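# Swap scanner reel to label-down pile, place new reel

## Task

Take the reel now lying on the scanner's glass and set it on top of the pile of label-down reels without flipping it. Then take the uppermost reel from the label-up stack and lay it flat on the glass with its label facing down. Both grippers must have released everything at the end.

## Robot and tools

Robot: two arms, left_arm and right_arm, each a six-joint arm ending in a parallel two-finger gripper with a wrist camera (cam_left_wrist and cam_right_wrist, both 504x504). The names are just labels, not image sides.

Scene frame: origin on the table top midway between the arms, +x out over the table, +z up, left_arm on the +y side. Bases: left_arm at (+0.024, +0.278, 0) m, quat_wxyz (+0.997, 0, 0, +0.075); right_arm at (+0.003, -0.375, 0) m, quat_wxyz (+0.996, 0, 0, -0.085). Gripper frame: fingers point along +z and close along y. The reported end_effector_position is the point between the pads, roughly 1 cm short of the fingertips. Reported positions drift, more at long reach, and arms tend to finish a centimetre or more too low.

Command row: 14 numbers, every one within [-1, 1], always covering both arms even if one is idle. Order: dx, dy, dz, rx, ry, rz, opening for left_arm, then the same seven for right_arm. The first six are an offset, not a pose, expressed in that gripper's own axes and measured from its pose at the start of the action (for the first action of a call, the last pose a result reported). Scale: 1.0 equals 0.6 m of travel or 180 degrees; rx, ry, rz form a single rotation vector. Opening is absolute, not an offset: +1 fully open (0.094 m), -1 closed.

execute_actions(actions): a list of actions, run in sequence. Each action is a table of at most 15 rows, one row per 1/30 s step; if fewer rows are given the last one repeats until 15 steps pass. Every row is an offset from the action's start pose, not from the prior row. Each step the command is clipped to within 70 mm and 16 degrees of the measured pose, so big offsets need several actions. An empty list just returns state and images.

move(target, speed, blocking): target is one 14-number row as above, offsets from the pose shown in the last result. Both grippers travel straight lines finishing together, lasting 0.5 to 10 s (cut off at 10 s). speed is m/s, 0.002 to 0.5, default 0.25; rotation up to twice that in rad/s. Openings are applied at the start. Paths ignore obstacles and the other arm, and grippers can overshoot the speed. With blocking=false you get a result after 0.5 s; then use wait or stop before sending anything else. The result adds a move: line with the ending (done, off_target, moving, held, fault), any limits (paced = pose clipped; held = a check blocked steps, and the arm may then jump fast), and each gripper's remaining distance.

wait(seconds): 0 to 10 s, arms keep their last command; returns early if a running move ends. stop(): brakes a running move; needs braking room; fingers continue. zoom_image(camera, region): region [x0, y0, x1, y1] in pixels of that camera's latest image, at most 504x504. read_manual(section) only returns licence text. finished_scene(scene) ends scene 1 or 2 irreversibly; the result tells whether the goal held and gives the next task.

Result lines: each arm's gripper pose (position in m, quat_wxyz) in the scene frame; Hand target lines show where the controller is now driving each gripper; grip_measured is the finger opening on the command scale (last joint value is metres); joint torques; camera calibration updates; pose unreachable lines when the clearance check altered a command; MOTOR HOT from 75 °C and OVER-TEMPERATURE FAULT at 90 °C (arm halted 10 s) or 100 °C (arm goes limp and falls); FAULT lines for other stops.

Holding pose: zero offsets let an arm sag. For an arm that should stay put, send the offset back to its desired pose in the first call of a reply and zeros afterwards, aiming higher if it still droops. The simulation runs on while you think.

Gripping: command an opening about 0.03 below grip_measured for a firm hold, less for a lighter one; readings may be off by about 1 mm per gripper. Pad force is about 50 to 62 N, lower for parts under 2 mm thick.

Avoid: dropping reels, knocking anything off the table (fails the task), flipping the moved reel, slamming into the glass or stacks, pressing far past contact or moving fast into it, and letting the arms collide or press on each other. Occasional tugs on held parts or pushes on loose objects may occur. Fast, smooth work with low effort is better. Open both grippers and clear the reels before finishing.

Each tool is called after "Request:" in YAML: its name, and indented under it one key for each argument.

## Session

Request:
execute_actions:
  actions: []

Scene clock: 0.00 s.
left_arm: end_effector_position=(+0.4730, +0.3279, +0.3458) grip_measured=+1.000 end_effector_quat_wxyz=(+0.460, -0.223, +0.650, -0.562) | right_arm: end_effector_position=(+0.2796, -0.3546, +0.3392) grip_measured=+1.000 end_effector_quat_wxyz=(+0.453, -0.247, +0.726, -0.454)
Joint positions: left_arm=[ 0.295  1.549  1.094  0.556  0.997 -1.301  0.094] | right_arm=[ 0.85   0.871  0.945 -0.481  1.107 -0.747  0.094]
Joint velocities: left_arm=[-0.017 -0.027 -0.037  0.11   0.007 -0.095  0.   ] | right_arm=[ 0.007  0.007 -0.022 -0.051 -0.007 -0.007  0.   ]
Joint torques (N m, as the arm reports them, + toward a larger angle): no reading
Hand target (left_arm): +0.471, +0.327, +0.354; +0.469, -0.215, +0.649, -0.560
Hand target (right_arm): +0.278, -0.356, +0.342; +0.456, -0.241, +0.727, -0.454

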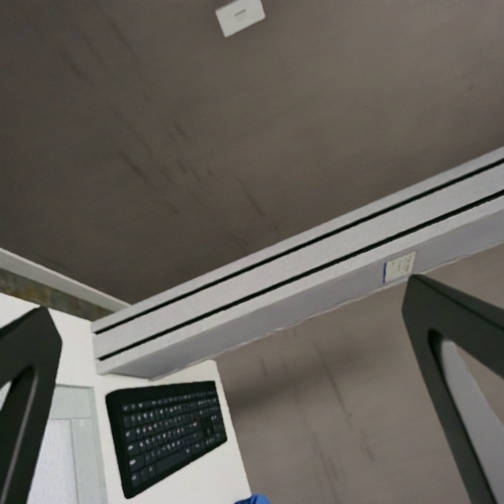

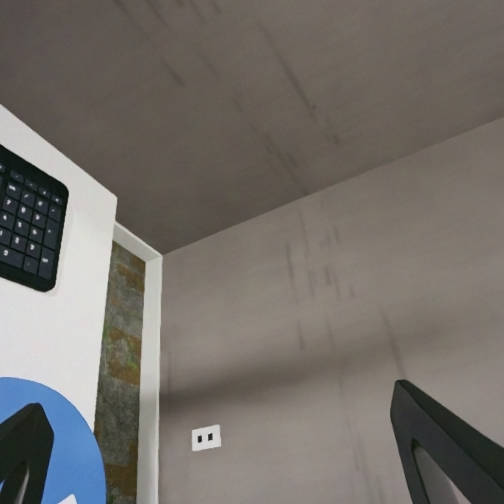

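Request:
move:
  target: [0.1,0.15,0.15,-0.406,0.332,0.161,1,0,0,0,-0.318,0.318,0.173,1]
  speed: 0.4

Scene clock: 17.53 s.
left_arm: end_effector_position=(+0.5413, +0.2601, +0.2376) grip_measured=+1.000 end_effector_quat_wxyz=(+0.228, -0.028, +0.973, -0.034) | right_arm: end_effector_position=(+0.2791, -0.3533, +0.3362) grip_measured=+1.000 end_effector_quat_wxyz=(+0.264, -0.014, +0.964, -0.001)
Joint positions: left_arm=[-0.172  2.392  2.846 -1.561  0.045 -0.09   0.094] | right_arm=[ 0.273  1.368  1.883 -1.552  0.046  0.061  0.094]
Joint velocities: left_arm=[-0.002  0.007  0.027 -0.081 -0.066  0.037  0.   ] | right_arm=[-0.007 -0.007 -0.017  0.11  -0.095  0.066  0.   ]
Joint torques (N m, as the arm reports them, + toward a larger angle): left_arm=[ -0.7  -12.04   8.85   1.09  -0.13   0.04] | right_arm=[-0.44 -2.38  8.89  0.9  -0.07  0.08]
Hand target (left_arm): +0.541, +0.258, +0.246; +0.238, -0.019, +0.971, -0.027
Hand target (right_arm): +0.280, -0.354, +0.338; +0.262, -0.008, +0.965, +0.005
Off the commanded pose (left_arm): 0.009 m, 27 deg; orientation clipped at the last step of the last action.
Off the commanded pose (right_arm): 0.003 m, 31 deg; orientation clipped at the last step of the last action.
elbow stopped short (left arm): the move would have taken joint 3 (elbow) straighter than the controller allows; a more bent joint 3 avoids this.
joint sent to its limit (right arm) — the command would take joint 4 (wrist pitch) past its lower limit, so that joint was sent only as far as its limit.
move: off_target (left_arm, right_arm); limits=paced
camera_calibration (this result's frames):
cam_left_wrist: T_world_to_cam=[[-0.0499936, -0.990538, 0.127808, 0.25635], [-0.988246, 0.0675711, 0.137126, 0.507357], [-0.144465, -0.11945, -0.982274, 0.441962], [0, 0, 0, 1]] pos_world=[0.578057, 0.272434, 0.331792]
cam_right_wrist: T_world_to_cam=[[-0.0424478, -0.997948, 0.0479272, -0.368487], [-0.997808, 0.0399063, -0.0527946, 0.352998], [0.0507737, -0.0500631, -0.997455, 0.407237], [0, 0, 0, 1]] pos_world=[0.315906, -0.361431, 0.442498]

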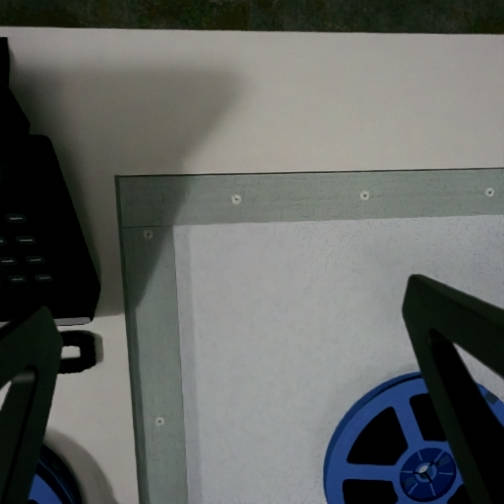

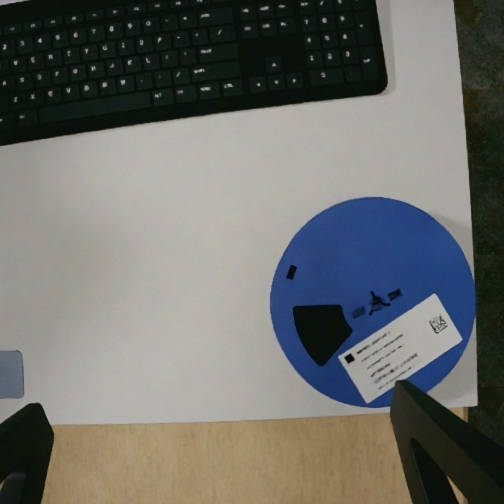

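Request:
move:
  target: [0.16,0.07,-0.17,0,0,0,1,0,0.12,0,0,0,0,1]
  speed: 0.4

Scene clock: 27.53 s.
left_arm: end_effector_position=(+0.4057, +0.3007, +0.2837) grip_measured=+1.000 end_effector_quat_wxyz=(+0.224, -0.034, +0.974, -0.030) | right_arm: end_effector_position=(+0.2764, -0.2813, +0.3305) grip_measured=+1.000 end_effector_quat_wxyz=(+0.263, -0.015, +0.965, +0.008)
Joint positions: left_arm=[-0.055  1.712  2.    -1.41   0.085  0.006  0.094] | right_arm=[ 0.618  1.42   1.9   -1.553  0.201  0.366  0.094]
Joint velocities: left_arm=[ 0.002 -0.012 -0.007  0.037 -0.007 -0.037  0.   ] | right_arm=[ 0.002 -0.007 -0.022 -0.022 -0.081  0.037  0.   ]
Joint torques (N m, as the arm reports them, + toward a larger angle): left_arm=[ 0.16 -6.95  5.8   1.32  0.1   0.06] | right_arm=[ 0.49 -3.66  9.09  0.85  0.22  0.03]
Hand target (left_arm): +0.408, +0.299, +0.283; +0.229, -0.028, +0.972, -0.035
Hand target (right_arm): +0.277, -0.282, +0.335; +0.267, -0.014, +0.964, +0.003
Off the commanded pose (left_arm): 0.003 m, 1 deg.
Off the commanded pose (right_arm): 0.005 m, 1 deg.
joint sent to its limit (right arm) — the command would take joint 4 (wrist pitch) past its lower limit, so that joint was sent only as far as its limit.
move: done; limits=paced
camera_calibration (this result's frames):
cam_left_wrist: T_world_to_cam=[[-0.0354406, -0.991819, 0.122632, 0.279907], [-0.987813, 0.0533751, 0.146208, 0.365794], [-0.151557, -0.115956, -0.981623, 0.474064], [0, 0, 0, 1]] pos_world=[0.443103, 0.313063, 0.377545]
cam_right_wrist: T_world_to_cam=[[-0.0357178, -0.998827, 0.0326891, -0.293537], [-0.998206, 0.0340844, -0.0492318, 0.344481], [0.0480598, -0.0343889, -0.998252, 0.410716], [0, 0, 0, 1]] pos_world=[0.313639, -0.29081, 0.436553]

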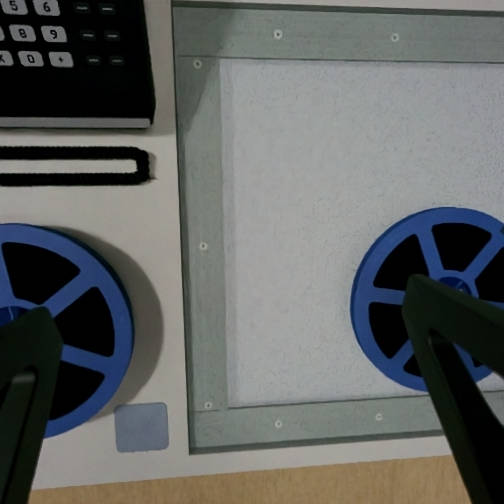

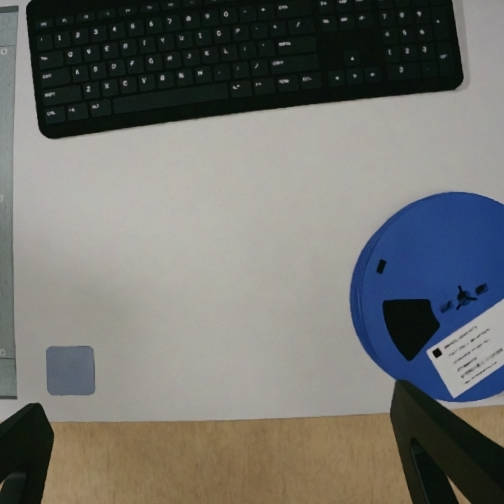

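Request:
move:
  target: [0.2,-0.05,0.1,0.25,0,0,1,0,0,0,0,0,0,1]
  speed: 0.4

Scene clock: 51.93 s.
left_arm: end_effector_position=(+0.3284, +0.2626, +0.1818) grip_measured=+1.000 end_effector_quat_wxyz=(+0.219, +0.052, +0.894, -0.388) | right_arm: end_effector_position=(+0.2765, -0.2814, +0.3305) grip_measured=+1.000 end_effector_quat_wxyz=(+0.263, -0.015, +0.965, +0.008)
Joint positions: left_arm=[ 0.28   1.547  1.214 -1.205  0.924  0.53   0.094] | right_arm=[ 0.618  1.42   1.9   -1.553  0.202  0.367  0.094]
Joint velocities: left_arm=[ 0.002  0.017 -0.022 -0.081  0.051  0.037  0.   ] | right_arm=[ 0.002 -0.007 -0.007 -0.037 -0.037 -0.051  0.   ]
Joint torques (N m, as the arm reports them, + toward a larger angle): left_arm=[ 0.53 -4.84  6.19  0.33  0.62  0.11] | right_arm=[ 0.08 -4.49  6.44  0.97  0.09  0.01]
Hand target (left_arm): +0.329, +0.262, +0.182; +0.222, +0.052, +0.887, -0.401
Hand target (right_arm): +0.276, -0.281, +0.330; +0.263, -0.015, +0.965, +0.008
Off the commanded pose (left_arm): 0.005 m, 2 deg.
Off the commanded pose (right_arm): 0.000 m, 0 deg.
move: done
camera_calibration (this result's frames):
cam_left_wrist: T_world_to_cam=[[-0.343199, -0.634761, 0.69231, 0.155621], [-0.909524, 0.408599, -0.0762451, 0.227819], [-0.234479, -0.655839, -0.717561, 0.478966], [0, 0, 0, 1]] pos_world=[0.372924, 0.31982, 0.25332]
cam_right_wrist: T_world_to_cam=[[-0.0370743, -0.998777, 0.0327032, -0.293278], [-0.998146, 0.0354301, -0.0494973, 0.344982], [0.0482781, -0.0344776, -0.998239, 0.410643], [0, 0, 0, 1]] pos_world=[0.313645, -0.290984, 0.436587]

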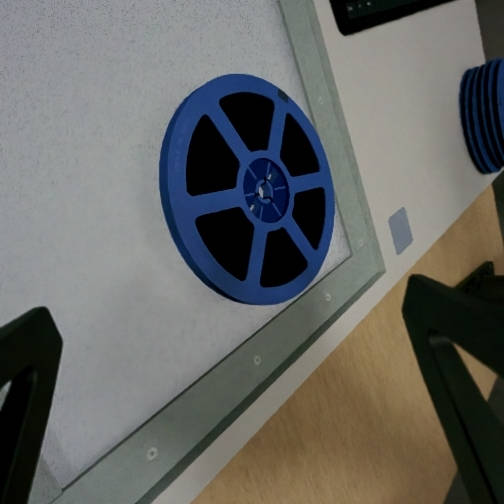

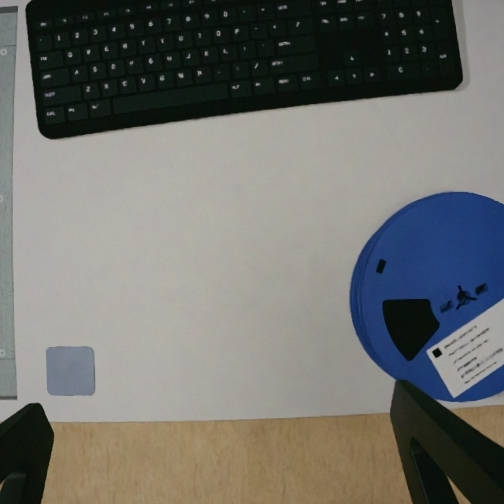

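Request:
zoom_image:
  camera: "cam_left_wrist"
  region: [150,60,350,320]

Request:
zoom_image:
  camera: "cam_left_wrist"
  region: [384,40,504,240]

Region (150, 60, 350, 320) of cam_left_wrist's 504x504 image, scaled by 1.938, with more detail than that image has; it fills the left 388 columns of this view, and the rest is white.

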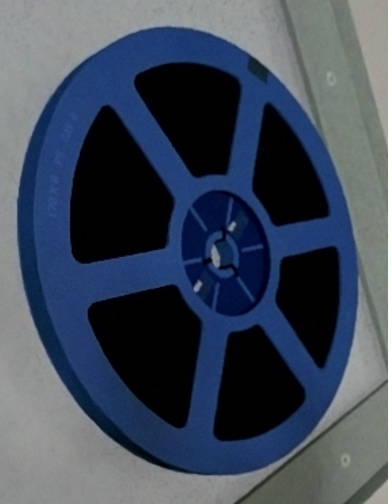

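Region (384, 40, 504, 240) of cam_left_wrist's 504x504 image, scaled by 2.520, with more detail than that image has; it fills the left 302 columns of this view, and the rest is white.

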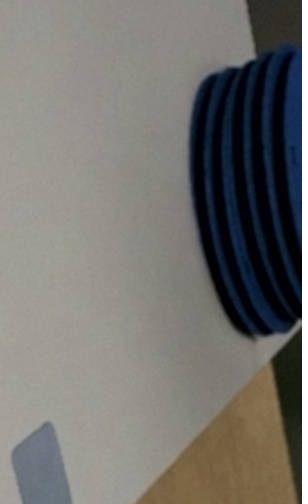

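Request:
move:
  target: [0.042,-0.012,0.182,-0.256,0.145,-0.034,0,0,0,0,0,0,0,1]
  speed: 0.4

Scene clock: 87.07 s.
left_arm: end_effector_position=(+0.3361, +0.1782, +0.0992) grip_measured=+0.002 end_effector_quat_wxyz=(-0.011, +0.004, +1.000, -0.002) | right_arm: end_effector_position=(+0.2765, -0.2814, +0.3305) grip_measured=+1.000 end_effector_quat_wxyz=(+0.263, -0.015, +0.965, +0.008)
Joint positions: left_arm=[-0.458  1.809  1.46  -1.241  0.01  -0.299  0.047] | right_arm=[ 0.618  1.42   1.9   -1.553  0.202  0.367  0.094]
Joint velocities: left_arm=[-0.017 -0.002 -0.002  0.051 -0.051  0.022 -0.   ] | right_arm=[ 0.002  0.002 -0.002 -0.037  0.066 -0.037  0.   ]
Joint torques (N m, as the arm reports them, + toward a larger angle): left_arm=[-0.12 -7.71  9.61  0.09 -0.14 -0.11] | right_arm=[ 0.01 -4.47  6.45  0.99  0.09  0.01]
Hand target (left_arm): +0.340, +0.179, +0.106; -0.004, -0.001, +1.000, +0.004
Hand target (right_arm): +0.276, -0.281, +0.331; +0.263, -0.015, +0.965, +0.008
Off the commanded pose (left_arm): 0.012 m, 1 deg.
Off the commanded pose (right_arm): 0.000 m, 0 deg.
move: off_target (left_arm)
camera_calibration (this result's frames):
cam_left_wrist: T_world_to_cam=[[-0.0639855, -0.994058, 0.088056, 0.191916], [-0.805343, 0.103543, 0.583696, 0.216829], [-0.589345, -0.0335672, -0.807183, 0.383369], [0, 0, 0, 1]] pos_world=[0.412838, 0.181193, 0.165988]
cam_right_wrist: T_world_to_cam=[[-0.0370743, -0.998777, 0.0327032, -0.293278], [-0.998146, 0.0354301, -0.0494973, 0.344982], [0.0482781, -0.0344776, -0.998239, 0.410643], [0, 0, 0, 1]] pos_world=[0.313645, -0.290984, 0.436587]

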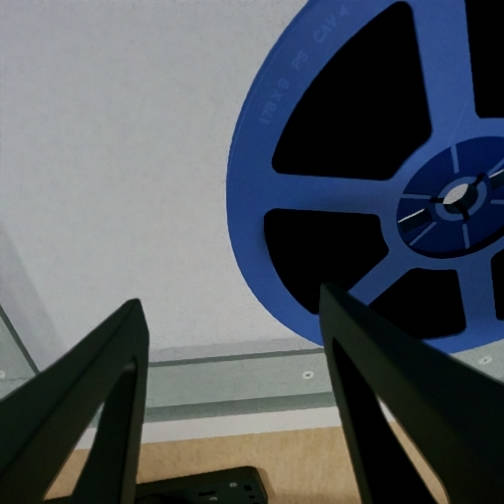

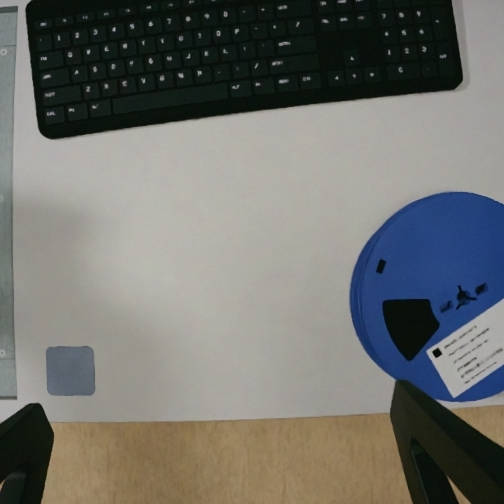

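Request:
move:
  target: [0.072,-0.022,0.055,0,0,-0.167,0,0,0,0,0,0,0,1]

Scene clock: 100.00 s.
left_arm: end_effector_position=(+0.2931, +0.1693, +0.0624) grip_measured=+0.002 end_effector_quat_wxyz=(-0.022, -0.254, +0.967, +0.011) | right_arm: end_effector_position=(+0.2765, -0.2814, +0.3305) grip_measured=+1.000 end_effector_quat_wxyz=(+0.263, -0.015, +0.965, +0.008)
Joint positions: left_arm=[-0.532  1.724  1.206 -1.102  0.009 -0.896  0.047] | right_arm=[ 0.618  1.42   1.9   -1.553  0.202  0.367  0.094]
Joint velocities: left_arm=[-0.002 -0.012 -0.002 -0.037 -0.007 -0.051 -0.001] | right_arm=[ 0.017 -0.012 -0.002 -0.022  0.066 -0.022  0.   ]
Joint torques (N m, as the arm reports them, + toward a larger angle): left_arm=[-0.65 -8.88  5.05  0.35 -0.01 -0.12] | right_arm=[-0.02 -4.46  6.44  0.97  0.09  0.02]
Hand target (left_arm): +0.292, +0.166, +0.066; -0.012, -0.256, +0.967, +0.002
Hand target (right_arm): +0.276, -0.281, +0.331; +0.263, -0.015, +0.965, +0.008
Off the commanded pose (left_arm): 0.006 m, 2 deg.
Off the commanded pose (right_arm): 0.000 m, 0 deg.
move: done
camera_calibration (this result's frames):
cam_left_wrist: T_world_to_cam=[[0.442324, -0.89529, 0.0529552, 0.0207102], [-0.731304, -0.325866, 0.599171, 0.254652], [-0.519176, -0.303754, -0.798868, 0.352757], [0, 0, 0, 1]] pos_world=[0.36021, 0.208675, 0.128129]
cam_right_wrist: T_world_to_cam=[[-0.0370743, -0.998777, 0.0327032, -0.293278], [-0.998146, 0.0354301, -0.0494973, 0.344982], [0.0482781, -0.0344776, -0.998239, 0.410643], [0, 0, 0, 1]] pos_world=[0.313645, -0.290984, 0.436587]

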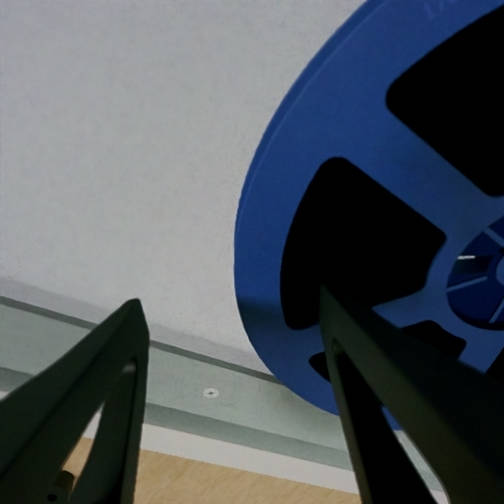

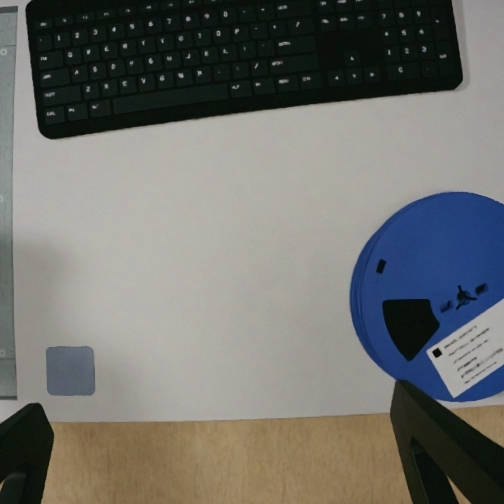

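Request:
move:
  target: [0,0,0.042,0,0,0,0,0,0,0,0,0,0,1]
  speed: 0.03

Scene clock: 109.40 s.
left_arm: end_effector_position=(+0.2931, +0.1693, +0.0502) grip_measured=+0.002 end_effector_quat_wxyz=(-0.020, -0.256, +0.967, +0.009) | right_arm: end_effector_position=(+0.2765, -0.2814, +0.3305) grip_measured=+1.000 end_effector_quat_wxyz=(+0.263, -0.015, +0.965, +0.008)
Joint positions: left_arm=[-0.532  1.732  1.165 -1.046  0.009 -0.898  0.047] | right_arm=[ 0.618  1.42   1.9   -1.553  0.202  0.367  0.094]
Joint velocities: left_arm=[-0.007 -0.002 -0.017 -0.037 -0.081 -0.007  0.001] | right_arm=[ 0.002 -0.007 -0.007 -0.007 -0.037 -0.095  0.   ]
Joint torques (N m, as the arm reports them, + toward a larger angle): left_arm=[ 0.07 -5.47  3.23  0.67 -0.03  0.01] | right_arm=[ 0.04 -4.5   6.41  0.99  0.09  0.02]
Hand target (left_arm): +0.292, +0.170, +0.038; -0.022, -0.254, +0.967, +0.011
Hand target (right_arm): +0.276, -0.281, +0.331; +0.263, -0.015, +0.965, +0.008
Off the commanded pose (left_arm): 0.013 m, 0 deg.
Off the commanded pose (right_arm): 0.000 m, 0 deg.
move: off_target (left_arm)
camera_calibration (this result's frames):
cam_left_wrist: T_world_to_cam=[[0.444036, -0.894149, 0.0576986, 0.0204163], [-0.734165, -0.326161, 0.5955, 0.263076], [-0.513647, -0.306784, -0.80128, 0.341984], [0, 0, 0, 1]] pos_world=[0.359735, 0.208975, 0.116186]
cam_right_wrist: T_world_to_cam=[[-0.0370743, -0.998777, 0.0327032, -0.293278], [-0.998146, 0.0354301, -0.0494973, 0.344982], [0.0482781, -0.0344776, -0.998239, 0.410643], [0, 0, 0, 1]] pos_world=[0.313645, -0.290984, 0.436587]

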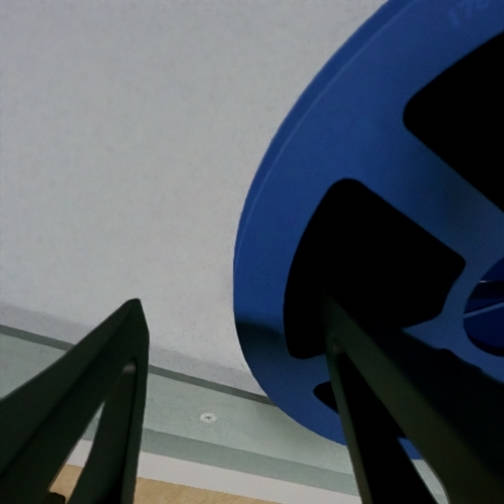

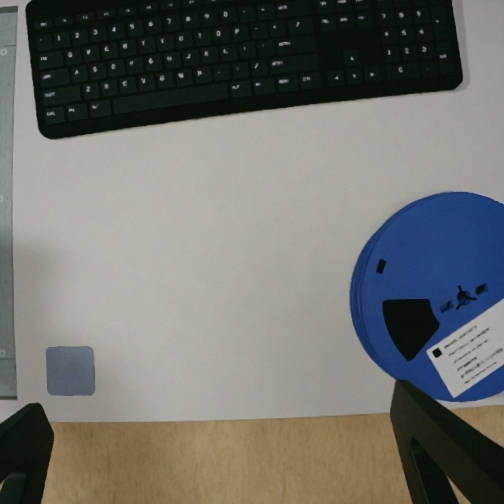

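Sagging stiction; go further.

Request:
move:
  target: [0,0,0.045,0,0,0,0,0,0,0,0,0,0,1]
  speed: 0.03

Scene clock: 114.00 s.
left_arm: end_effector_position=(+0.2928, +0.1695, +0.0489) grip_measured=+0.002 end_effector_quat_wxyz=(-0.013, -0.256, +0.967, +0.004) | right_arm: end_effector_position=(+0.2765, -0.2814, +0.3305) grip_measured=+1.000 end_effector_quat_wxyz=(+0.263, -0.015, +0.965, +0.008)
Joint positions: left_arm=[-0.532  1.718  1.144 -1.024  0.009 -0.898  0.047] | right_arm=[ 0.618  1.42   1.9   -1.553  0.202  0.367  0.094]
Joint velocities: left_arm=[-0.017 -0.002 -0.002 -0.022  0.066  0.007 -0.   ] | right_arm=[ 0.002 -0.017  0.002 -0.051 -0.022 -0.007  0.   ]
Joint torques (N m, as the arm reports them, + toward a larger angle): left_arm=[ 0.07 -3.48  1.05  1.06 -0.04 -0.02] | right_arm=[ 0.04 -4.5   6.4   0.97  0.09  0.04]
Hand target (left_arm): +0.291, +0.170, +0.025; -0.020, -0.256, +0.967, +0.009
Hand target (right_arm): +0.276, -0.281, +0.331; +0.263, -0.015, +0.965, +0.008
Off the commanded pose (left_arm): 0.026 m, 1 deg.
Off the commanded pose (right_arm): 0.000 m, 0 deg.
move: off_target (left_arm)
camera_calibration (this result's frames):
cam_left_wrist: T_world_to_cam=[[0.443138, -0.893789, 0.0690601, 0.0204237], [-0.742538, -0.322802, 0.586887, 0.265942], [-0.502261, -0.311352, -0.806718, 0.338504], [0, 0, 0, 1]] pos_world=[0.358439, 0.209495, 0.115589]
cam_right_wrist: T_world_to_cam=[[-0.0370743, -0.998777, 0.0327032, -0.293278], [-0.998146, 0.0354301, -0.0494973, 0.344982], [0.0482781, -0.0344776, -0.998239, 0.410643], [0, 0, 0, 1]] pos_world=[0.313645, -0.290984, 0.436587]

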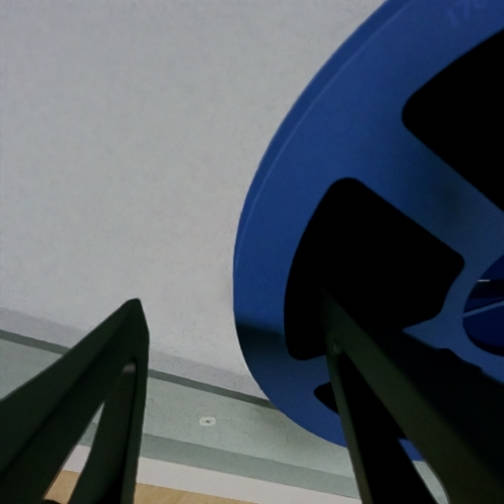

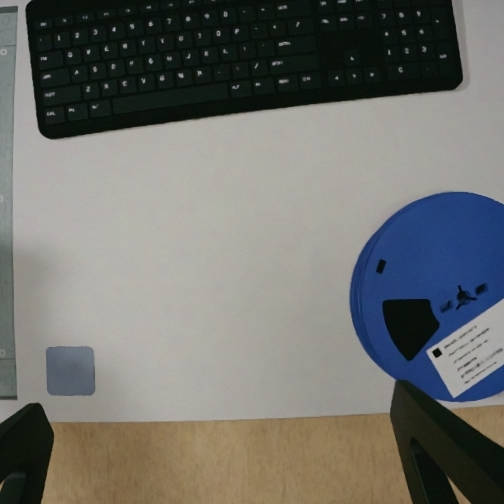

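Request:
move:
  target: [0,0,0,0,0,0,-1,0,0,0,0,0,0,1]

Scene clock: 117.93 s.
left_arm: end_effector_position=(+0.2944, +0.1673, +0.0496) grip_measured=-0.779 end_effector_quat_wxyz=(-0.011, -0.255, +0.967, -0.002) | right_arm: end_effector_position=(+0.2765, -0.2814, +0.3305) grip_measured=+1.000 end_effector_quat_wxyz=(+0.263, -0.015, +0.965, +0.008)
Joint positions: left_arm=[-0.532  1.715  1.144 -1.015  0.017 -0.897  0.01 ] | right_arm=[ 0.618  1.42   1.9   -1.553  0.202  0.367  0.094]
Joint velocities: left_arm=[ 0.012  0.022  0.002 -0.125 -0.051 -0.007 -0.001] | right_arm=[-0.012 -0.007  0.002  0.007  0.007 -0.007  0.   ]
Joint torques (N m, as the arm reports them, + toward a larger angle): left_arm=[ 0.03 -6.52  6.43  0.18 -0.1  -0.04] | right_arm=[ 0.01 -4.43  6.46  0.98  0.1   0.02]
Hand target (left_arm): +0.293, +0.169, +0.049; -0.014, -0.256, +0.967, +0.004
Hand target (right_arm): +0.276, -0.281, +0.331; +0.263, -0.015, +0.965, +0.008
Off the commanded pose (left_arm): 0.003 m, 1 deg.
Off the commanded pose (right_arm): 0.000 m, 0 deg.
move: done
camera_calibration (this result's frames):
cam_left_wrist: T_world_to_cam=[[0.441345, -0.893498, 0.0829256, 0.0174577], [-0.74745, -0.314917, 0.584932, 0.266283], [-0.496521, -0.320139, -0.806832, 0.339], [0, 0, 0, 1]] pos_world=[0.359649, 0.207983, 0.116311]
cam_right_wrist: T_world_to_cam=[[-0.0370743, -0.998777, 0.0327032, -0.293278], [-0.998146, 0.0354301, -0.0494973, 0.344982], [0.0482781, -0.0344776, -0.998239, 0.410643], [0, 0, 0, 1]] pos_world=[0.313645, -0.290984, 0.436587]

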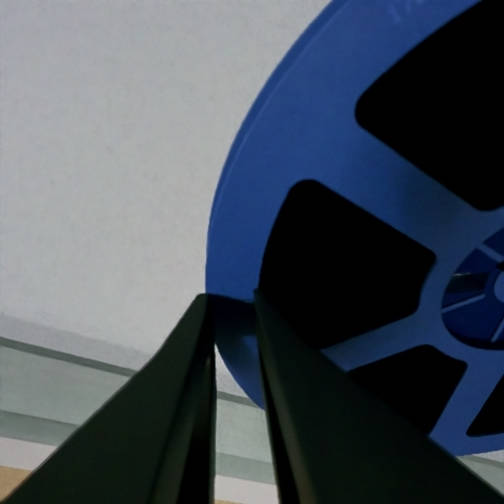

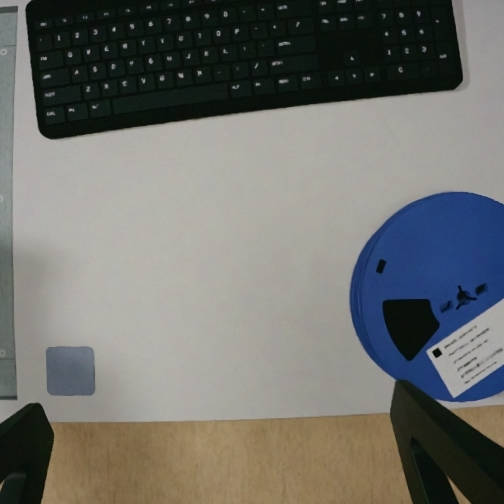

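Request:
move:
  target: [0,0,-0.17,0,0,0,-1,0,0,0,0,0,0,1]
  speed: 0.1

Scene clock: 123.60 s.
left_arm: end_effector_position=(+0.2933, +0.1681, +0.1393) grip_measured=-0.995 end_effector_quat_wxyz=(-0.022, -0.255, +0.967, +0.007) | right_arm: end_effector_position=(+0.2765, -0.2814, +0.3305) grip_measured=+1.000 end_effector_quat_wxyz=(+0.263, -0.015, +0.965, +0.008)
Joint positions: left_arm=[-0.532  1.685  1.471 -1.4    0.015 -0.897  0.   ] | right_arm=[ 0.618  1.42   1.9   -1.553  0.202  0.367  0.094]
Joint velocities: left_arm=[-0.007  0.007  0.012  0.037 -0.007  0.081 -0.001] | right_arm=[ 0.012  0.012 -0.012 -0.022  0.095  0.007  0.   ]
Joint torques (N m, as the arm reports them, + toward a larger angle): left_arm=[ 0.02 -8.23  9.44  0.02 -0.01 -0.02] | right_arm=[ 0.04 -4.49  6.4   0.96  0.1   0.02]
Hand target (left_arm): +0.294, +0.167, +0.151; -0.011, -0.255, +0.967, -0.002
Hand target (right_arm): +0.276, -0.281, +0.331; +0.263, -0.015, +0.965, +0.008
Off the commanded pose (left_arm): 0.013 m, 2 deg.
Off the commanded pose (right_arm): 0.000 m, 0 deg.
move: off_target (left_arm)
camera_calibration (this result's frames):
cam_left_wrist: T_world_to_cam=[[0.443146, -0.894413, 0.0603896, 0.0139856], [-0.732155, -0.322236, 0.600095, 0.207895], [-0.517273, -0.310144, -0.797646, 0.4142], [0, 0, 0, 1]] pos_world=[0.360268, 0.207962, 0.204784]
cam_right_wrist: T_world_to_cam=[[-0.0370743, -0.998777, 0.0327032, -0.293278], [-0.998146, 0.0354301, -0.0494973, 0.344982], [0.0482781, -0.0344776, -0.998239, 0.410643], [0, 0, 0, 1]] pos_world=[0.313645, -0.290984, 0.436587]

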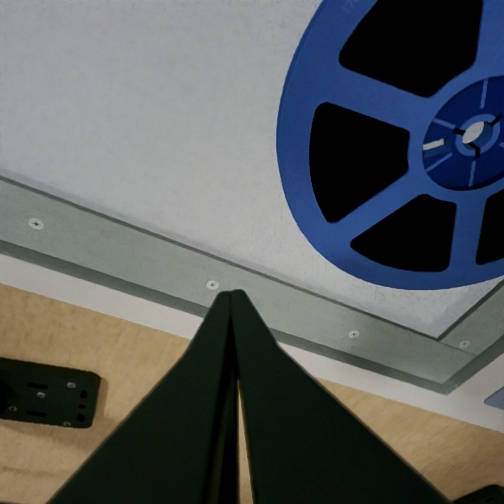

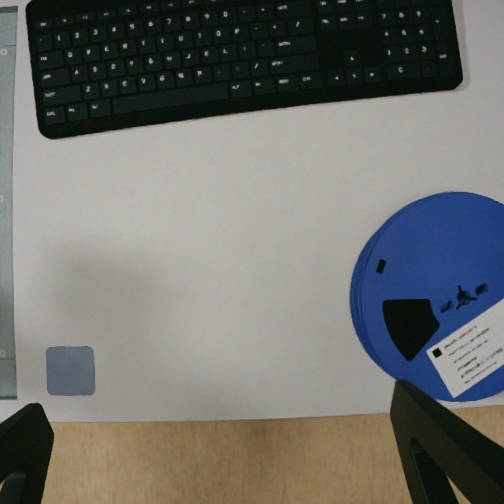

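Request:
move:
  target: [-0.1,-0.016,0.07,0,0,0.167,-1,0,0,0,0,0,0,1]

Request:
move:
  target: [0,0,0.1,0,0,0,-1,0,0,0,0,0,0,1]
  speed: 0.08

Request:
move:
  target: [0,-0.18,-0.004,0,0,0,-1,0,0,0,0,0,0,1]
  speed: 0.06

Scene clock: 162.07 s.
left_arm: end_effector_position=(+0.3372, +0.1887, +0.0908) grip_measured=-0.995 end_effector_quat_wxyz=(-0.042, +0.002, +0.999, +0.004) | right_arm: end_effector_position=(+0.2765, -0.2814, +0.3305) grip_measured=+1.000 end_effector_quat_wxyz=(+0.263, -0.015, +0.965, +0.008)
Joint positions: left_arm=[-0.423  1.865  1.494 -1.282  0.015 -0.267  0.   ] | right_arm=[ 0.618  1.42   1.9   -1.553  0.202  0.367  0.094]
Joint velocities: left_arm=[-0.012 -0.012  0.017 -0.051  0.037 -0.037  0.   ] | right_arm=[-0.012  0.012  0.012 -0.007 -0.007  0.037  0.   ]
Joint torques (N m, as the arm reports them, + toward a larger angle): left_arm=[ 0.61 -7.95  9.44  0.29 -0.07  0.08] | right_arm=[ 0.06 -4.51  6.43  0.98  0.08  0.02]
Hand target (left_arm): +0.349, +0.189, +0.096; -0.022, +0.004, +1.000, +0.000
Hand target (right_arm): +0.276, -0.281, +0.331; +0.263, -0.015, +0.965, +0.008
Off the commanded pose (left_arm): 0.012 m, 2 deg.
Off the commanded pose (right_arm): 0.000 m, 0 deg.
move: off_target (left_arm)
camera_calibration (this result's frames):
cam_left_wrist: T_world_to_cam=[[-0.0558733, -0.995199, 0.0803554, 0.201431], [-0.768242, 0.0942564, 0.633182, 0.206292], [-0.637717, -0.0263544, -0.76982, 0.389161], [0, 0, 0, 1]] pos_world=[0.417911, 0.191276, 0.152778]
cam_right_wrist: T_world_to_cam=[[-0.0370743, -0.998777, 0.0327032, -0.293278], [-0.998146, 0.0354301, -0.0494973, 0.344982], [0.0482781, -0.0344776, -0.998239, 0.410643], [0, 0, 0, 1]] pos_world=[0.313645, -0.290984, 0.436587]

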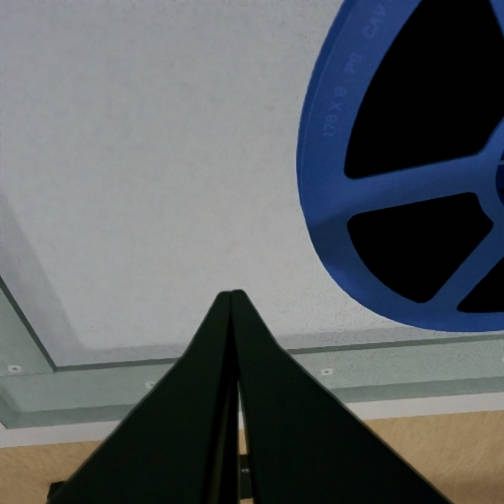

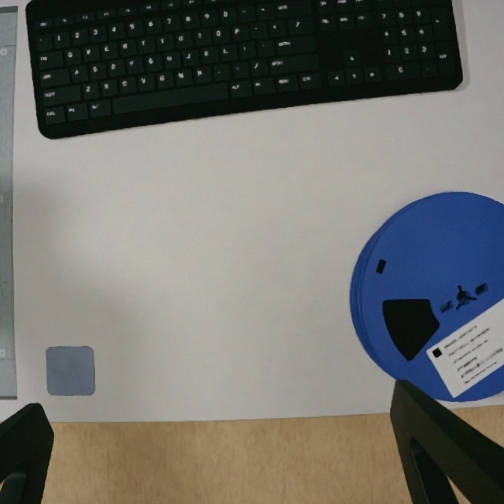

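Scene clock: 163.10 s.
left_arm: end_effector_position=(+0.3297, +0.1908, +0.0406) grip_measured=-0.995 end_effector_quat_wxyz=(-0.049, +0.002, +0.999, +0.006) | right_arm: end_effector_position=(+0.2765, -0.2814, +0.3305) grip_measured=+1.000 end_effector_quat_wxyz=(+0.263, -0.015, +0.965, +0.008)
Joint positions: left_arm=[-0.423  1.894  1.327 -1.101  0.015 -0.267  0.   ] | right_arm=[ 0.618  1.42   1.9   -1.553  0.202  0.367  0.094]
Joint velocities: left_arm=[ 0.007 -0.002  0.002  0.037  0.037 -0.037  0.   ] | right_arm=[-0.012  0.012  0.007  0.022 -0.051 -0.051  0.   ]
Joint torques (N m, as the arm reports them, + toward a larger angle): left_arm=[ 0.03 -7.43  3.89  0.62 -0.04 -0.02] | right_arm=[ 0.02 -4.47  6.44  0.98  0.08  0.02]
Hand target (left_arm): +0.333, +0.190, +0.031; -0.042, +0.002, +0.999, +0.004
Hand target (right_arm): +0.276, -0.281, +0.331; +0.263, -0.015, +0.965, +0.008
Off the commanded pose (left_arm): 0.010 m, 1 deg.
Off the commanded pose (right_arm): 0.000 m, 0 deg.
move: done
camera_calibration (this result's frames):
cam_left_wrist: T_world_to_cam=[[-0.0550657, -0.995506, 0.0770367, 0.207043], [-0.758576, 0.0918787, 0.645074, 0.228945], [-0.649253, -0.0229168, -0.760227, 0.348598], [0, 0, 0, 1]] pos_world=[0.411402, 0.193066, 0.101377]
cam_right_wrist: T_world_to_cam=[[-0.0370743, -0.998777, 0.0327032, -0.293278], [-0.998146, 0.0354301, -0.0494973, 0.344982], [0.0482781, -0.0344776, -0.998239, 0.410643], [0, 0, 0, 1]] pos_world=[0.313645, -0.290984, 0.436587]

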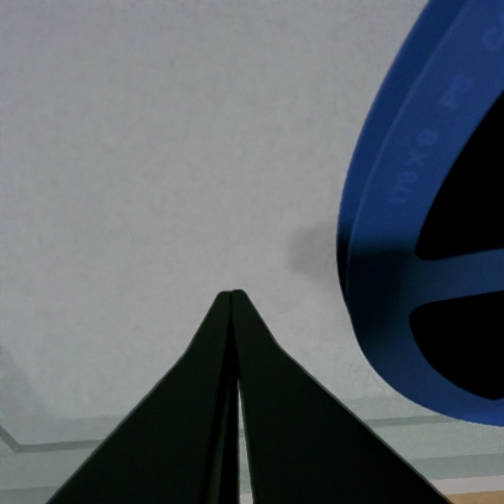

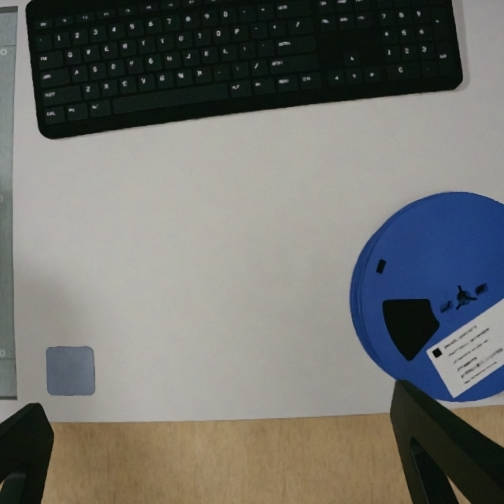

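Scene clock: 165.23 s.
left_arm: end_effector_position=(+0.3273, +0.0920, +0.0415) grip_measured=-0.995 end_effector_quat_wxyz=(-0.046, +0.004, +0.999, +0.016) | right_arm: end_effector_position=(+0.2765, -0.2814, +0.3305) grip_measured=+1.000 end_effector_quat_wxyz=(+0.263, -0.015, +0.965, +0.008)
Joint positions: left_arm=[-0.694  2.029  1.522 -1.159  0.019 -0.534  0.   ] | right_arm=[ 0.618  1.42   1.9   -1.553  0.202  0.367  0.094]
Joint velocities: left_arm=[-0.002  0.002  0.012 -0.066  0.007 -0.022  0.001] | right_arm=[ 0.007  0.012  0.017 -0.007  0.066  0.022  0.   ]
Joint torques (N m, as the arm reports them, + toward a larger angle): left_arm=[-0.63 -8.15  8.63  0.07  0.16 -0.13] | right_arm=[ 0.05 -4.47  6.44  0.97  0.09  0.01]
Hand target (left_arm): +0.328, +0.084, +0.040; -0.051, +0.002, +0.999, +0.008
Hand target (right_arm): +0.276, -0.281, +0.331; +0.263, -0.015, +0.965, +0.008
Off the commanded pose (left_arm): 0.009 m, 1 deg.
Off the commanded pose (right_arm): 0.000 m, 0 deg.
move: done
camera_calibration (this result's frames):
cam_left_wrist: T_world_to_cam=[[-0.0605936, -0.996609, 0.0556659, 0.111234], [-0.762387, 0.0822052, 0.641878, 0.237864], [-0.644278, -0.00354525, -0.764783, 0.342159], [0, 0, 0, 1]] pos_world=[0.40853, 0.0925164, 0.102805]
cam_right_wrist: T_world_to_cam=[[-0.0370743, -0.998777, 0.0327032, -0.293278], [-0.998146, 0.0354301, -0.0494973, 0.344982], [0.0482781, -0.0344776, -0.998239, 0.410643], [0, 0, 0, 1]] pos_world=[0.313645, -0.290984, 0.436587]

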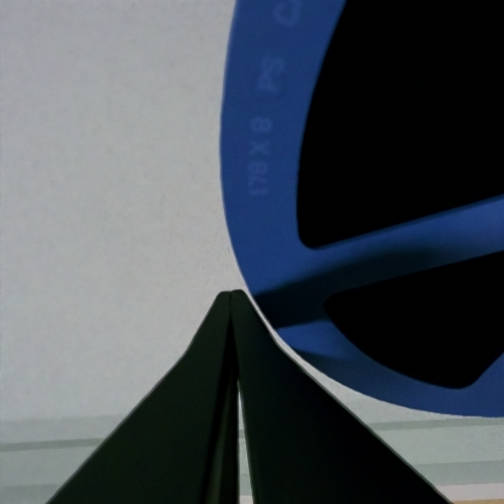

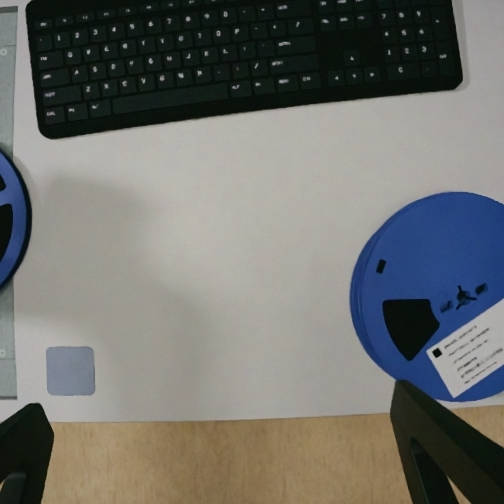

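Request:
move:
  target: [-0.03,0.01,0,0,0,0,-1,0,0,0,0,0,0,1]
  speed: 0.1

Request:
move:
  target: [-0.01,-0.075,0,0,0,0,-1,0,0,0,0,0,0,1]
  speed: 0.05

Scene clock: 171.47 s.
left_arm: end_effector_position=(+0.3411, +0.0962, +0.0416) grip_measured=-0.995 end_effector_quat_wxyz=(-0.044, +0.002, +0.999, +0.014) | right_arm: end_effector_position=(+0.2765, -0.2814, +0.3305) grip_measured=+1.000 end_effector_quat_wxyz=(+0.263, -0.015, +0.965, +0.008)
Joint positions: left_arm=[-0.665  2.059  1.568 -1.169  0.019 -0.508  0.   ] | right_arm=[ 0.618  1.42   1.9   -1.553  0.202  0.367  0.094]
Joint velocities: left_arm=[ 0.002  0.012 -0.002 -0.007  0.066 -0.007 -0.   ] | right_arm=[ 0.007 -0.007  0.007  0.007  0.081 -0.022  0.   ]
Joint torques (N m, as the arm reports them, + toward a larger angle): left_arm=[ 0.5  -8.45  8.61  0.   -0.05  0.1 ] | right_arm=[ 0.04 -4.52  6.45  0.97  0.09  0.01]
Hand target (left_arm): +0.345, +0.098, +0.040; -0.046, +0.004, +0.999, +0.016
Hand target (right_arm): +0.276, -0.281, +0.331; +0.263, -0.015, +0.965, +0.008
Off the commanded pose (left_arm): 0.005 m, 0 deg.
Off the commanded pose (right_arm): 0.000 m, 0 deg.
move: done
camera_calibration (this result's frames):
cam_left_wrist: T_world_to_cam=[[-0.056582, -0.99654, 0.0608844, 0.114674], [-0.765839, 0.0824455, 0.637725, 0.249285], [-0.640538, -0.0105438, -0.767854, 0.35069], [0, 0, 0, 1]] pos_world=[0.422031, 0.0974227, 0.103322]
cam_right_wrist: T_world_to_cam=[[-0.0370743, -0.998777, 0.0327032, -0.293278], [-0.998146, 0.0354301, -0.0494973, 0.344982], [0.0482781, -0.0344776, -0.998239, 0.410643], [0, 0, 0, 1]] pos_world=[0.313645, -0.290984, 0.436587]

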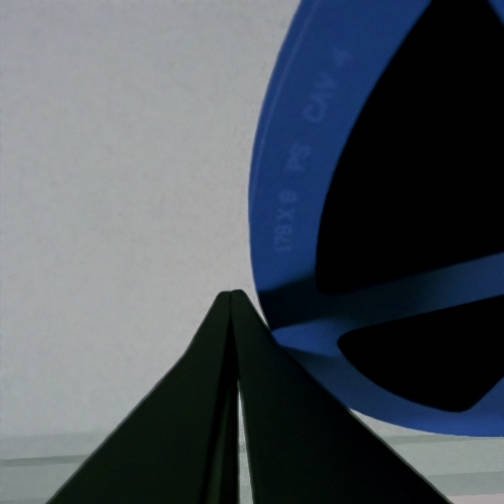

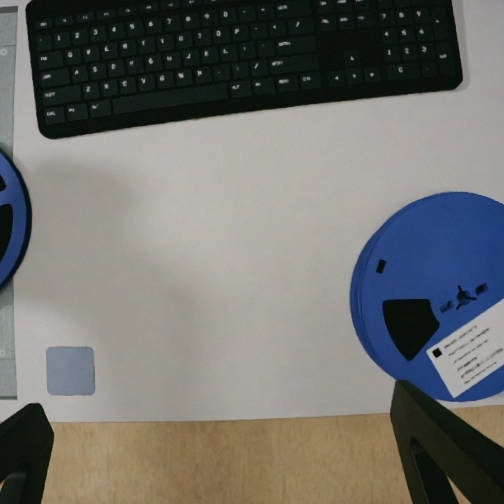

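Scene clock: 172.67 s.
left_arm: end_effector_position=(+0.3455, +0.0583, +0.0419) grip_measured=-0.995 end_effector_quat_wxyz=(-0.042, +0.003, +0.999, +0.017) | right_arm: end_effector_position=(+0.2765, -0.2814, +0.3305) grip_measured=+1.000 end_effector_quat_wxyz=(+0.263, -0.015, +0.965, +0.008)
Joint positions: left_arm=[-0.744  2.15   1.71  -1.218  0.019 -0.586  0.   ] | right_arm=[ 0.618  1.42   1.9   -1.553  0.202  0.367  0.094]
Joint velocities: left_arm=[ 0.007  0.012 -0.002  0.007 -0.11  -0.051 -0.001] | right_arm=[ 0.007 -0.002  0.002  0.037 -0.037 -0.051  0.   ]
Joint torques (N m, as the arm reports them, + toward a larger angle): left_arm=[-0.69 -9.07  8.72  0.08  0.05 -0.12] | right_arm=[ 0.03 -4.48  6.45  0.97  0.09  0.03]
Hand target (left_arm): +0.346, +0.052, +0.040; -0.044, +0.002, +0.999, +0.014
Hand target (right_arm): +0.276, -0.281, +0.331; +0.263, -0.015, +0.965, +0.008
Off the commanded pose (left_arm): 0.008 m, 0 deg.
Off the commanded pose (right_arm): 0.000 m, 0 deg.
move: done
camera_calibration (this result's frames):
cam_left_wrist: T_world_to_cam=[[-0.0590548, -0.996762, 0.0545706, 0.0782817], [-0.768108, 0.0802873, 0.635267, 0.256598], [-0.637591, -0.0044006, -0.770362, 0.352116], [0, 0, 0, 1]] pos_world=[0.426223, 0.0589762, 0.103977]
cam_right_wrist: T_world_to_cam=[[-0.0370743, -0.998777, 0.0327032, -0.293278], [-0.998146, 0.0354301, -0.0494973, 0.344982], [0.0482781, -0.0344776, -0.998239, 0.410643], [0, 0, 0, 1]] pos_world=[0.313645, -0.290984, 0.436587]

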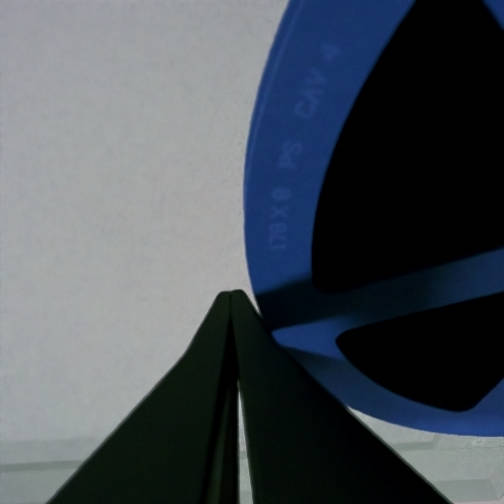

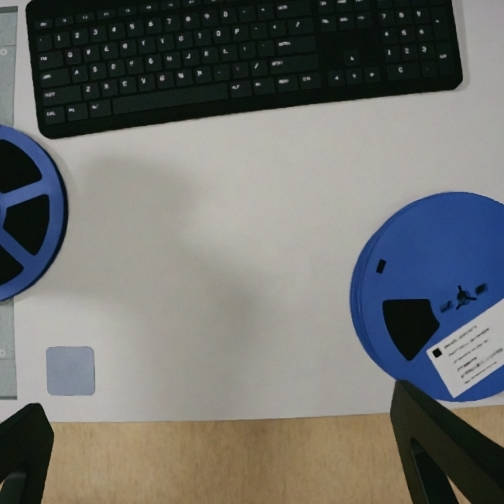

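Request:
move:
  target: [0,0.1,-0.25,0,0,0,-1,0.138,0.128,0.385,-0.37,0.073,0.196,-0.2]

Scene clock: 195.37 s.
left_arm: end_effector_position=(+0.3536, +0.1076, +0.1781) grip_measured=-0.995 end_effector_quat_wxyz=(+0.004, +0.003, +1.000, -0.013) | right_arm: end_effector_position=(+0.3249, -0.2026, +0.0968) grip_measured=-0.199 end_effector_quat_wxyz=(+0.106, +0.116, +0.790, +0.593)
Joint positions: left_arm=[-0.621  1.972  1.992 -1.571  0.019 -0.466  0.   ] | right_arm=[ 0.201  1.679  0.581  0.411 -1.125  0.902  0.038]
Joint velocities: left_arm=[-0.012  0.002 -0.027 -0.081  0.022 -0.007  0.002] | right_arm=[ 0.007 -0.007 -0.002  0.081  0.037  0.007 -0.   ]
Joint torques (N m, as the arm reports them, + toward a larger angle): left_arm=[  0.6  -11.01   9.27   0.19  -0.11   0.08] | right_arm=[-0.2  -5.39  4.47  1.24 -0.46  0.01]
Hand target (left_arm): +0.356, +0.112, +0.193; +0.023, +0.003, +1.000, -0.017
Hand target (right_arm): +0.319, -0.203, +0.089; +0.092, +0.121, +0.788, +0.596
Off the commanded pose (left_arm): 0.017 m, 6 deg.
Off the commanded pose (right_arm): 0.008 m, 2 deg.
joint sent to its limit (left arm) — the command would take joint 4 (wrist pitch) past its lower limit, so that joint was sent only as far as its limit.
move: off_target (left_arm)
camera_calibration (this result's frames):
cam_left_wrist: T_world_to_cam=[[-0.064301, -0.992132, 0.107421, 0.112389], [-0.823031, 0.113597, 0.556521, 0.202228], [-0.564345, -0.0526259, -0.82386, 0.451196], [0, 0, 0, 1]] pos_world=[0.428297, 0.112277, 0.247105]
cam_right_wrist: T_world_to_cam=[[-0.115302, -0.319553, -0.940527, 0.0521107], [-0.97751, -0.131811, 0.164619, 0.31765], [-0.176576, 0.938356, -0.297168, 0.379983], [0, 0, 0, 1]] pos_world=[0.383611, -0.298038, 0.109639]

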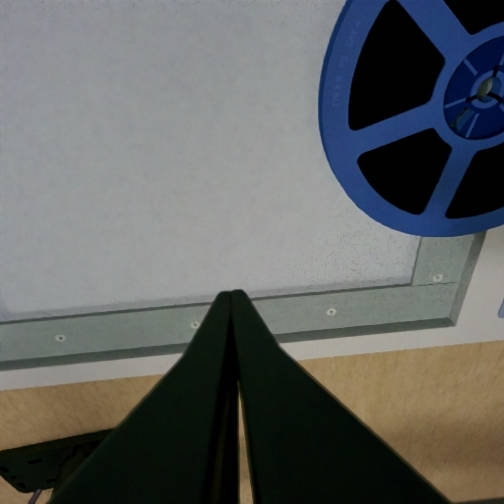

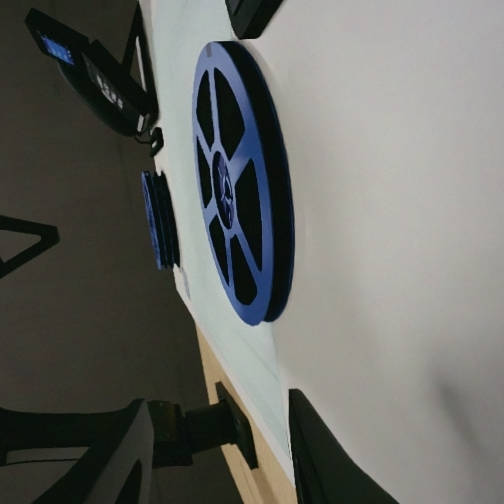

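Request:
move:
  target: [0.01,-0.075,0.092,0,0,0,-1,0,0,0,0,0,0,-0.2]
  speed: 0.1

Scene clock: 204.93 s.
left_arm: end_effector_position=(+0.3480, +0.0641, +0.1255) grip_measured=-0.995 end_effector_quat_wxyz=(-0.000, +0.006, +1.000, -0.011) | right_arm: end_effector_position=(+0.3253, -0.2025, +0.0973) grip_measured=-0.199 end_effector_quat_wxyz=(+0.107, +0.115, +0.789, +0.594)
Joint positions: left_arm=[-0.728  2.018  1.846 -1.387  0.019 -0.566  0.   ] | right_arm=[ 0.201  1.679  0.581  0.416 -1.125  0.905  0.038]
Joint velocities: left_arm=[ 0.002  0.007  0.007  0.022  0.037 -0.022  0.   ] | right_arm=[-0.002 -0.002  0.017 -0.051 -0.022 -0.007  0.001]
Joint torques (N m, as the arm reports them, + toward a larger angle): left_arm=[-0.32 -9.92  5.7   0.48 -0.06 -0.13] | right_arm=[ 0.01 -7.21  6.2   1.13 -0.31  0.  ]
Hand target (left_arm): +0.348, +0.062, +0.123; +0.004, +0.003, +1.000, -0.012
Hand target (right_arm): +0.325, -0.203, +0.097; +0.106, +0.115, +0.790, +0.593
Off the commanded pose (left_arm): 0.003 m, 1 deg.
Off the commanded pose (right_arm): 0.001 m, 0 deg.
move: done
camera_calibration (this result's frames):
cam_left_wrist: T_world_to_cam=[[-0.0694655, -0.992064, 0.104805, 0.0766881], [-0.817472, 0.116823, 0.563996, 0.228775], [-0.571764, -0.0464967, -0.8191, 0.403994], [0, 0, 0, 1]] pos_world=[0.423333, 0.0681378, 0.193846]
cam_right_wrist: T_world_to_cam=[[-0.114156, -0.31813, -0.941149, 0.0526703], [-0.97783, -0.131419, 0.163028, 0.318272], [-0.175549, 0.938894, -0.296075, 0.379846], [0, 0, 0, 1]] pos_world=[0.38391, -0.298053, 0.110146]

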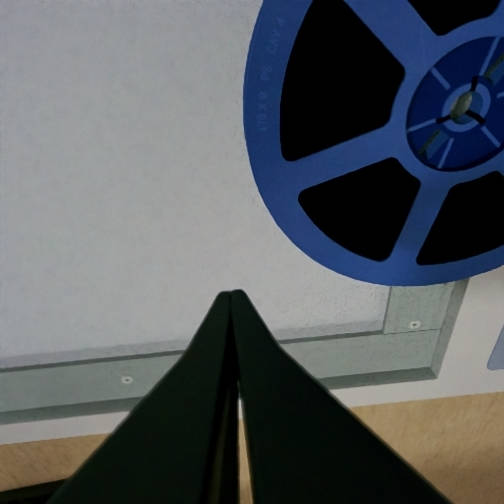

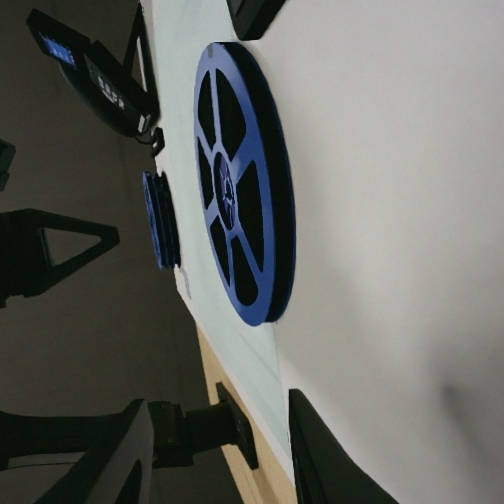

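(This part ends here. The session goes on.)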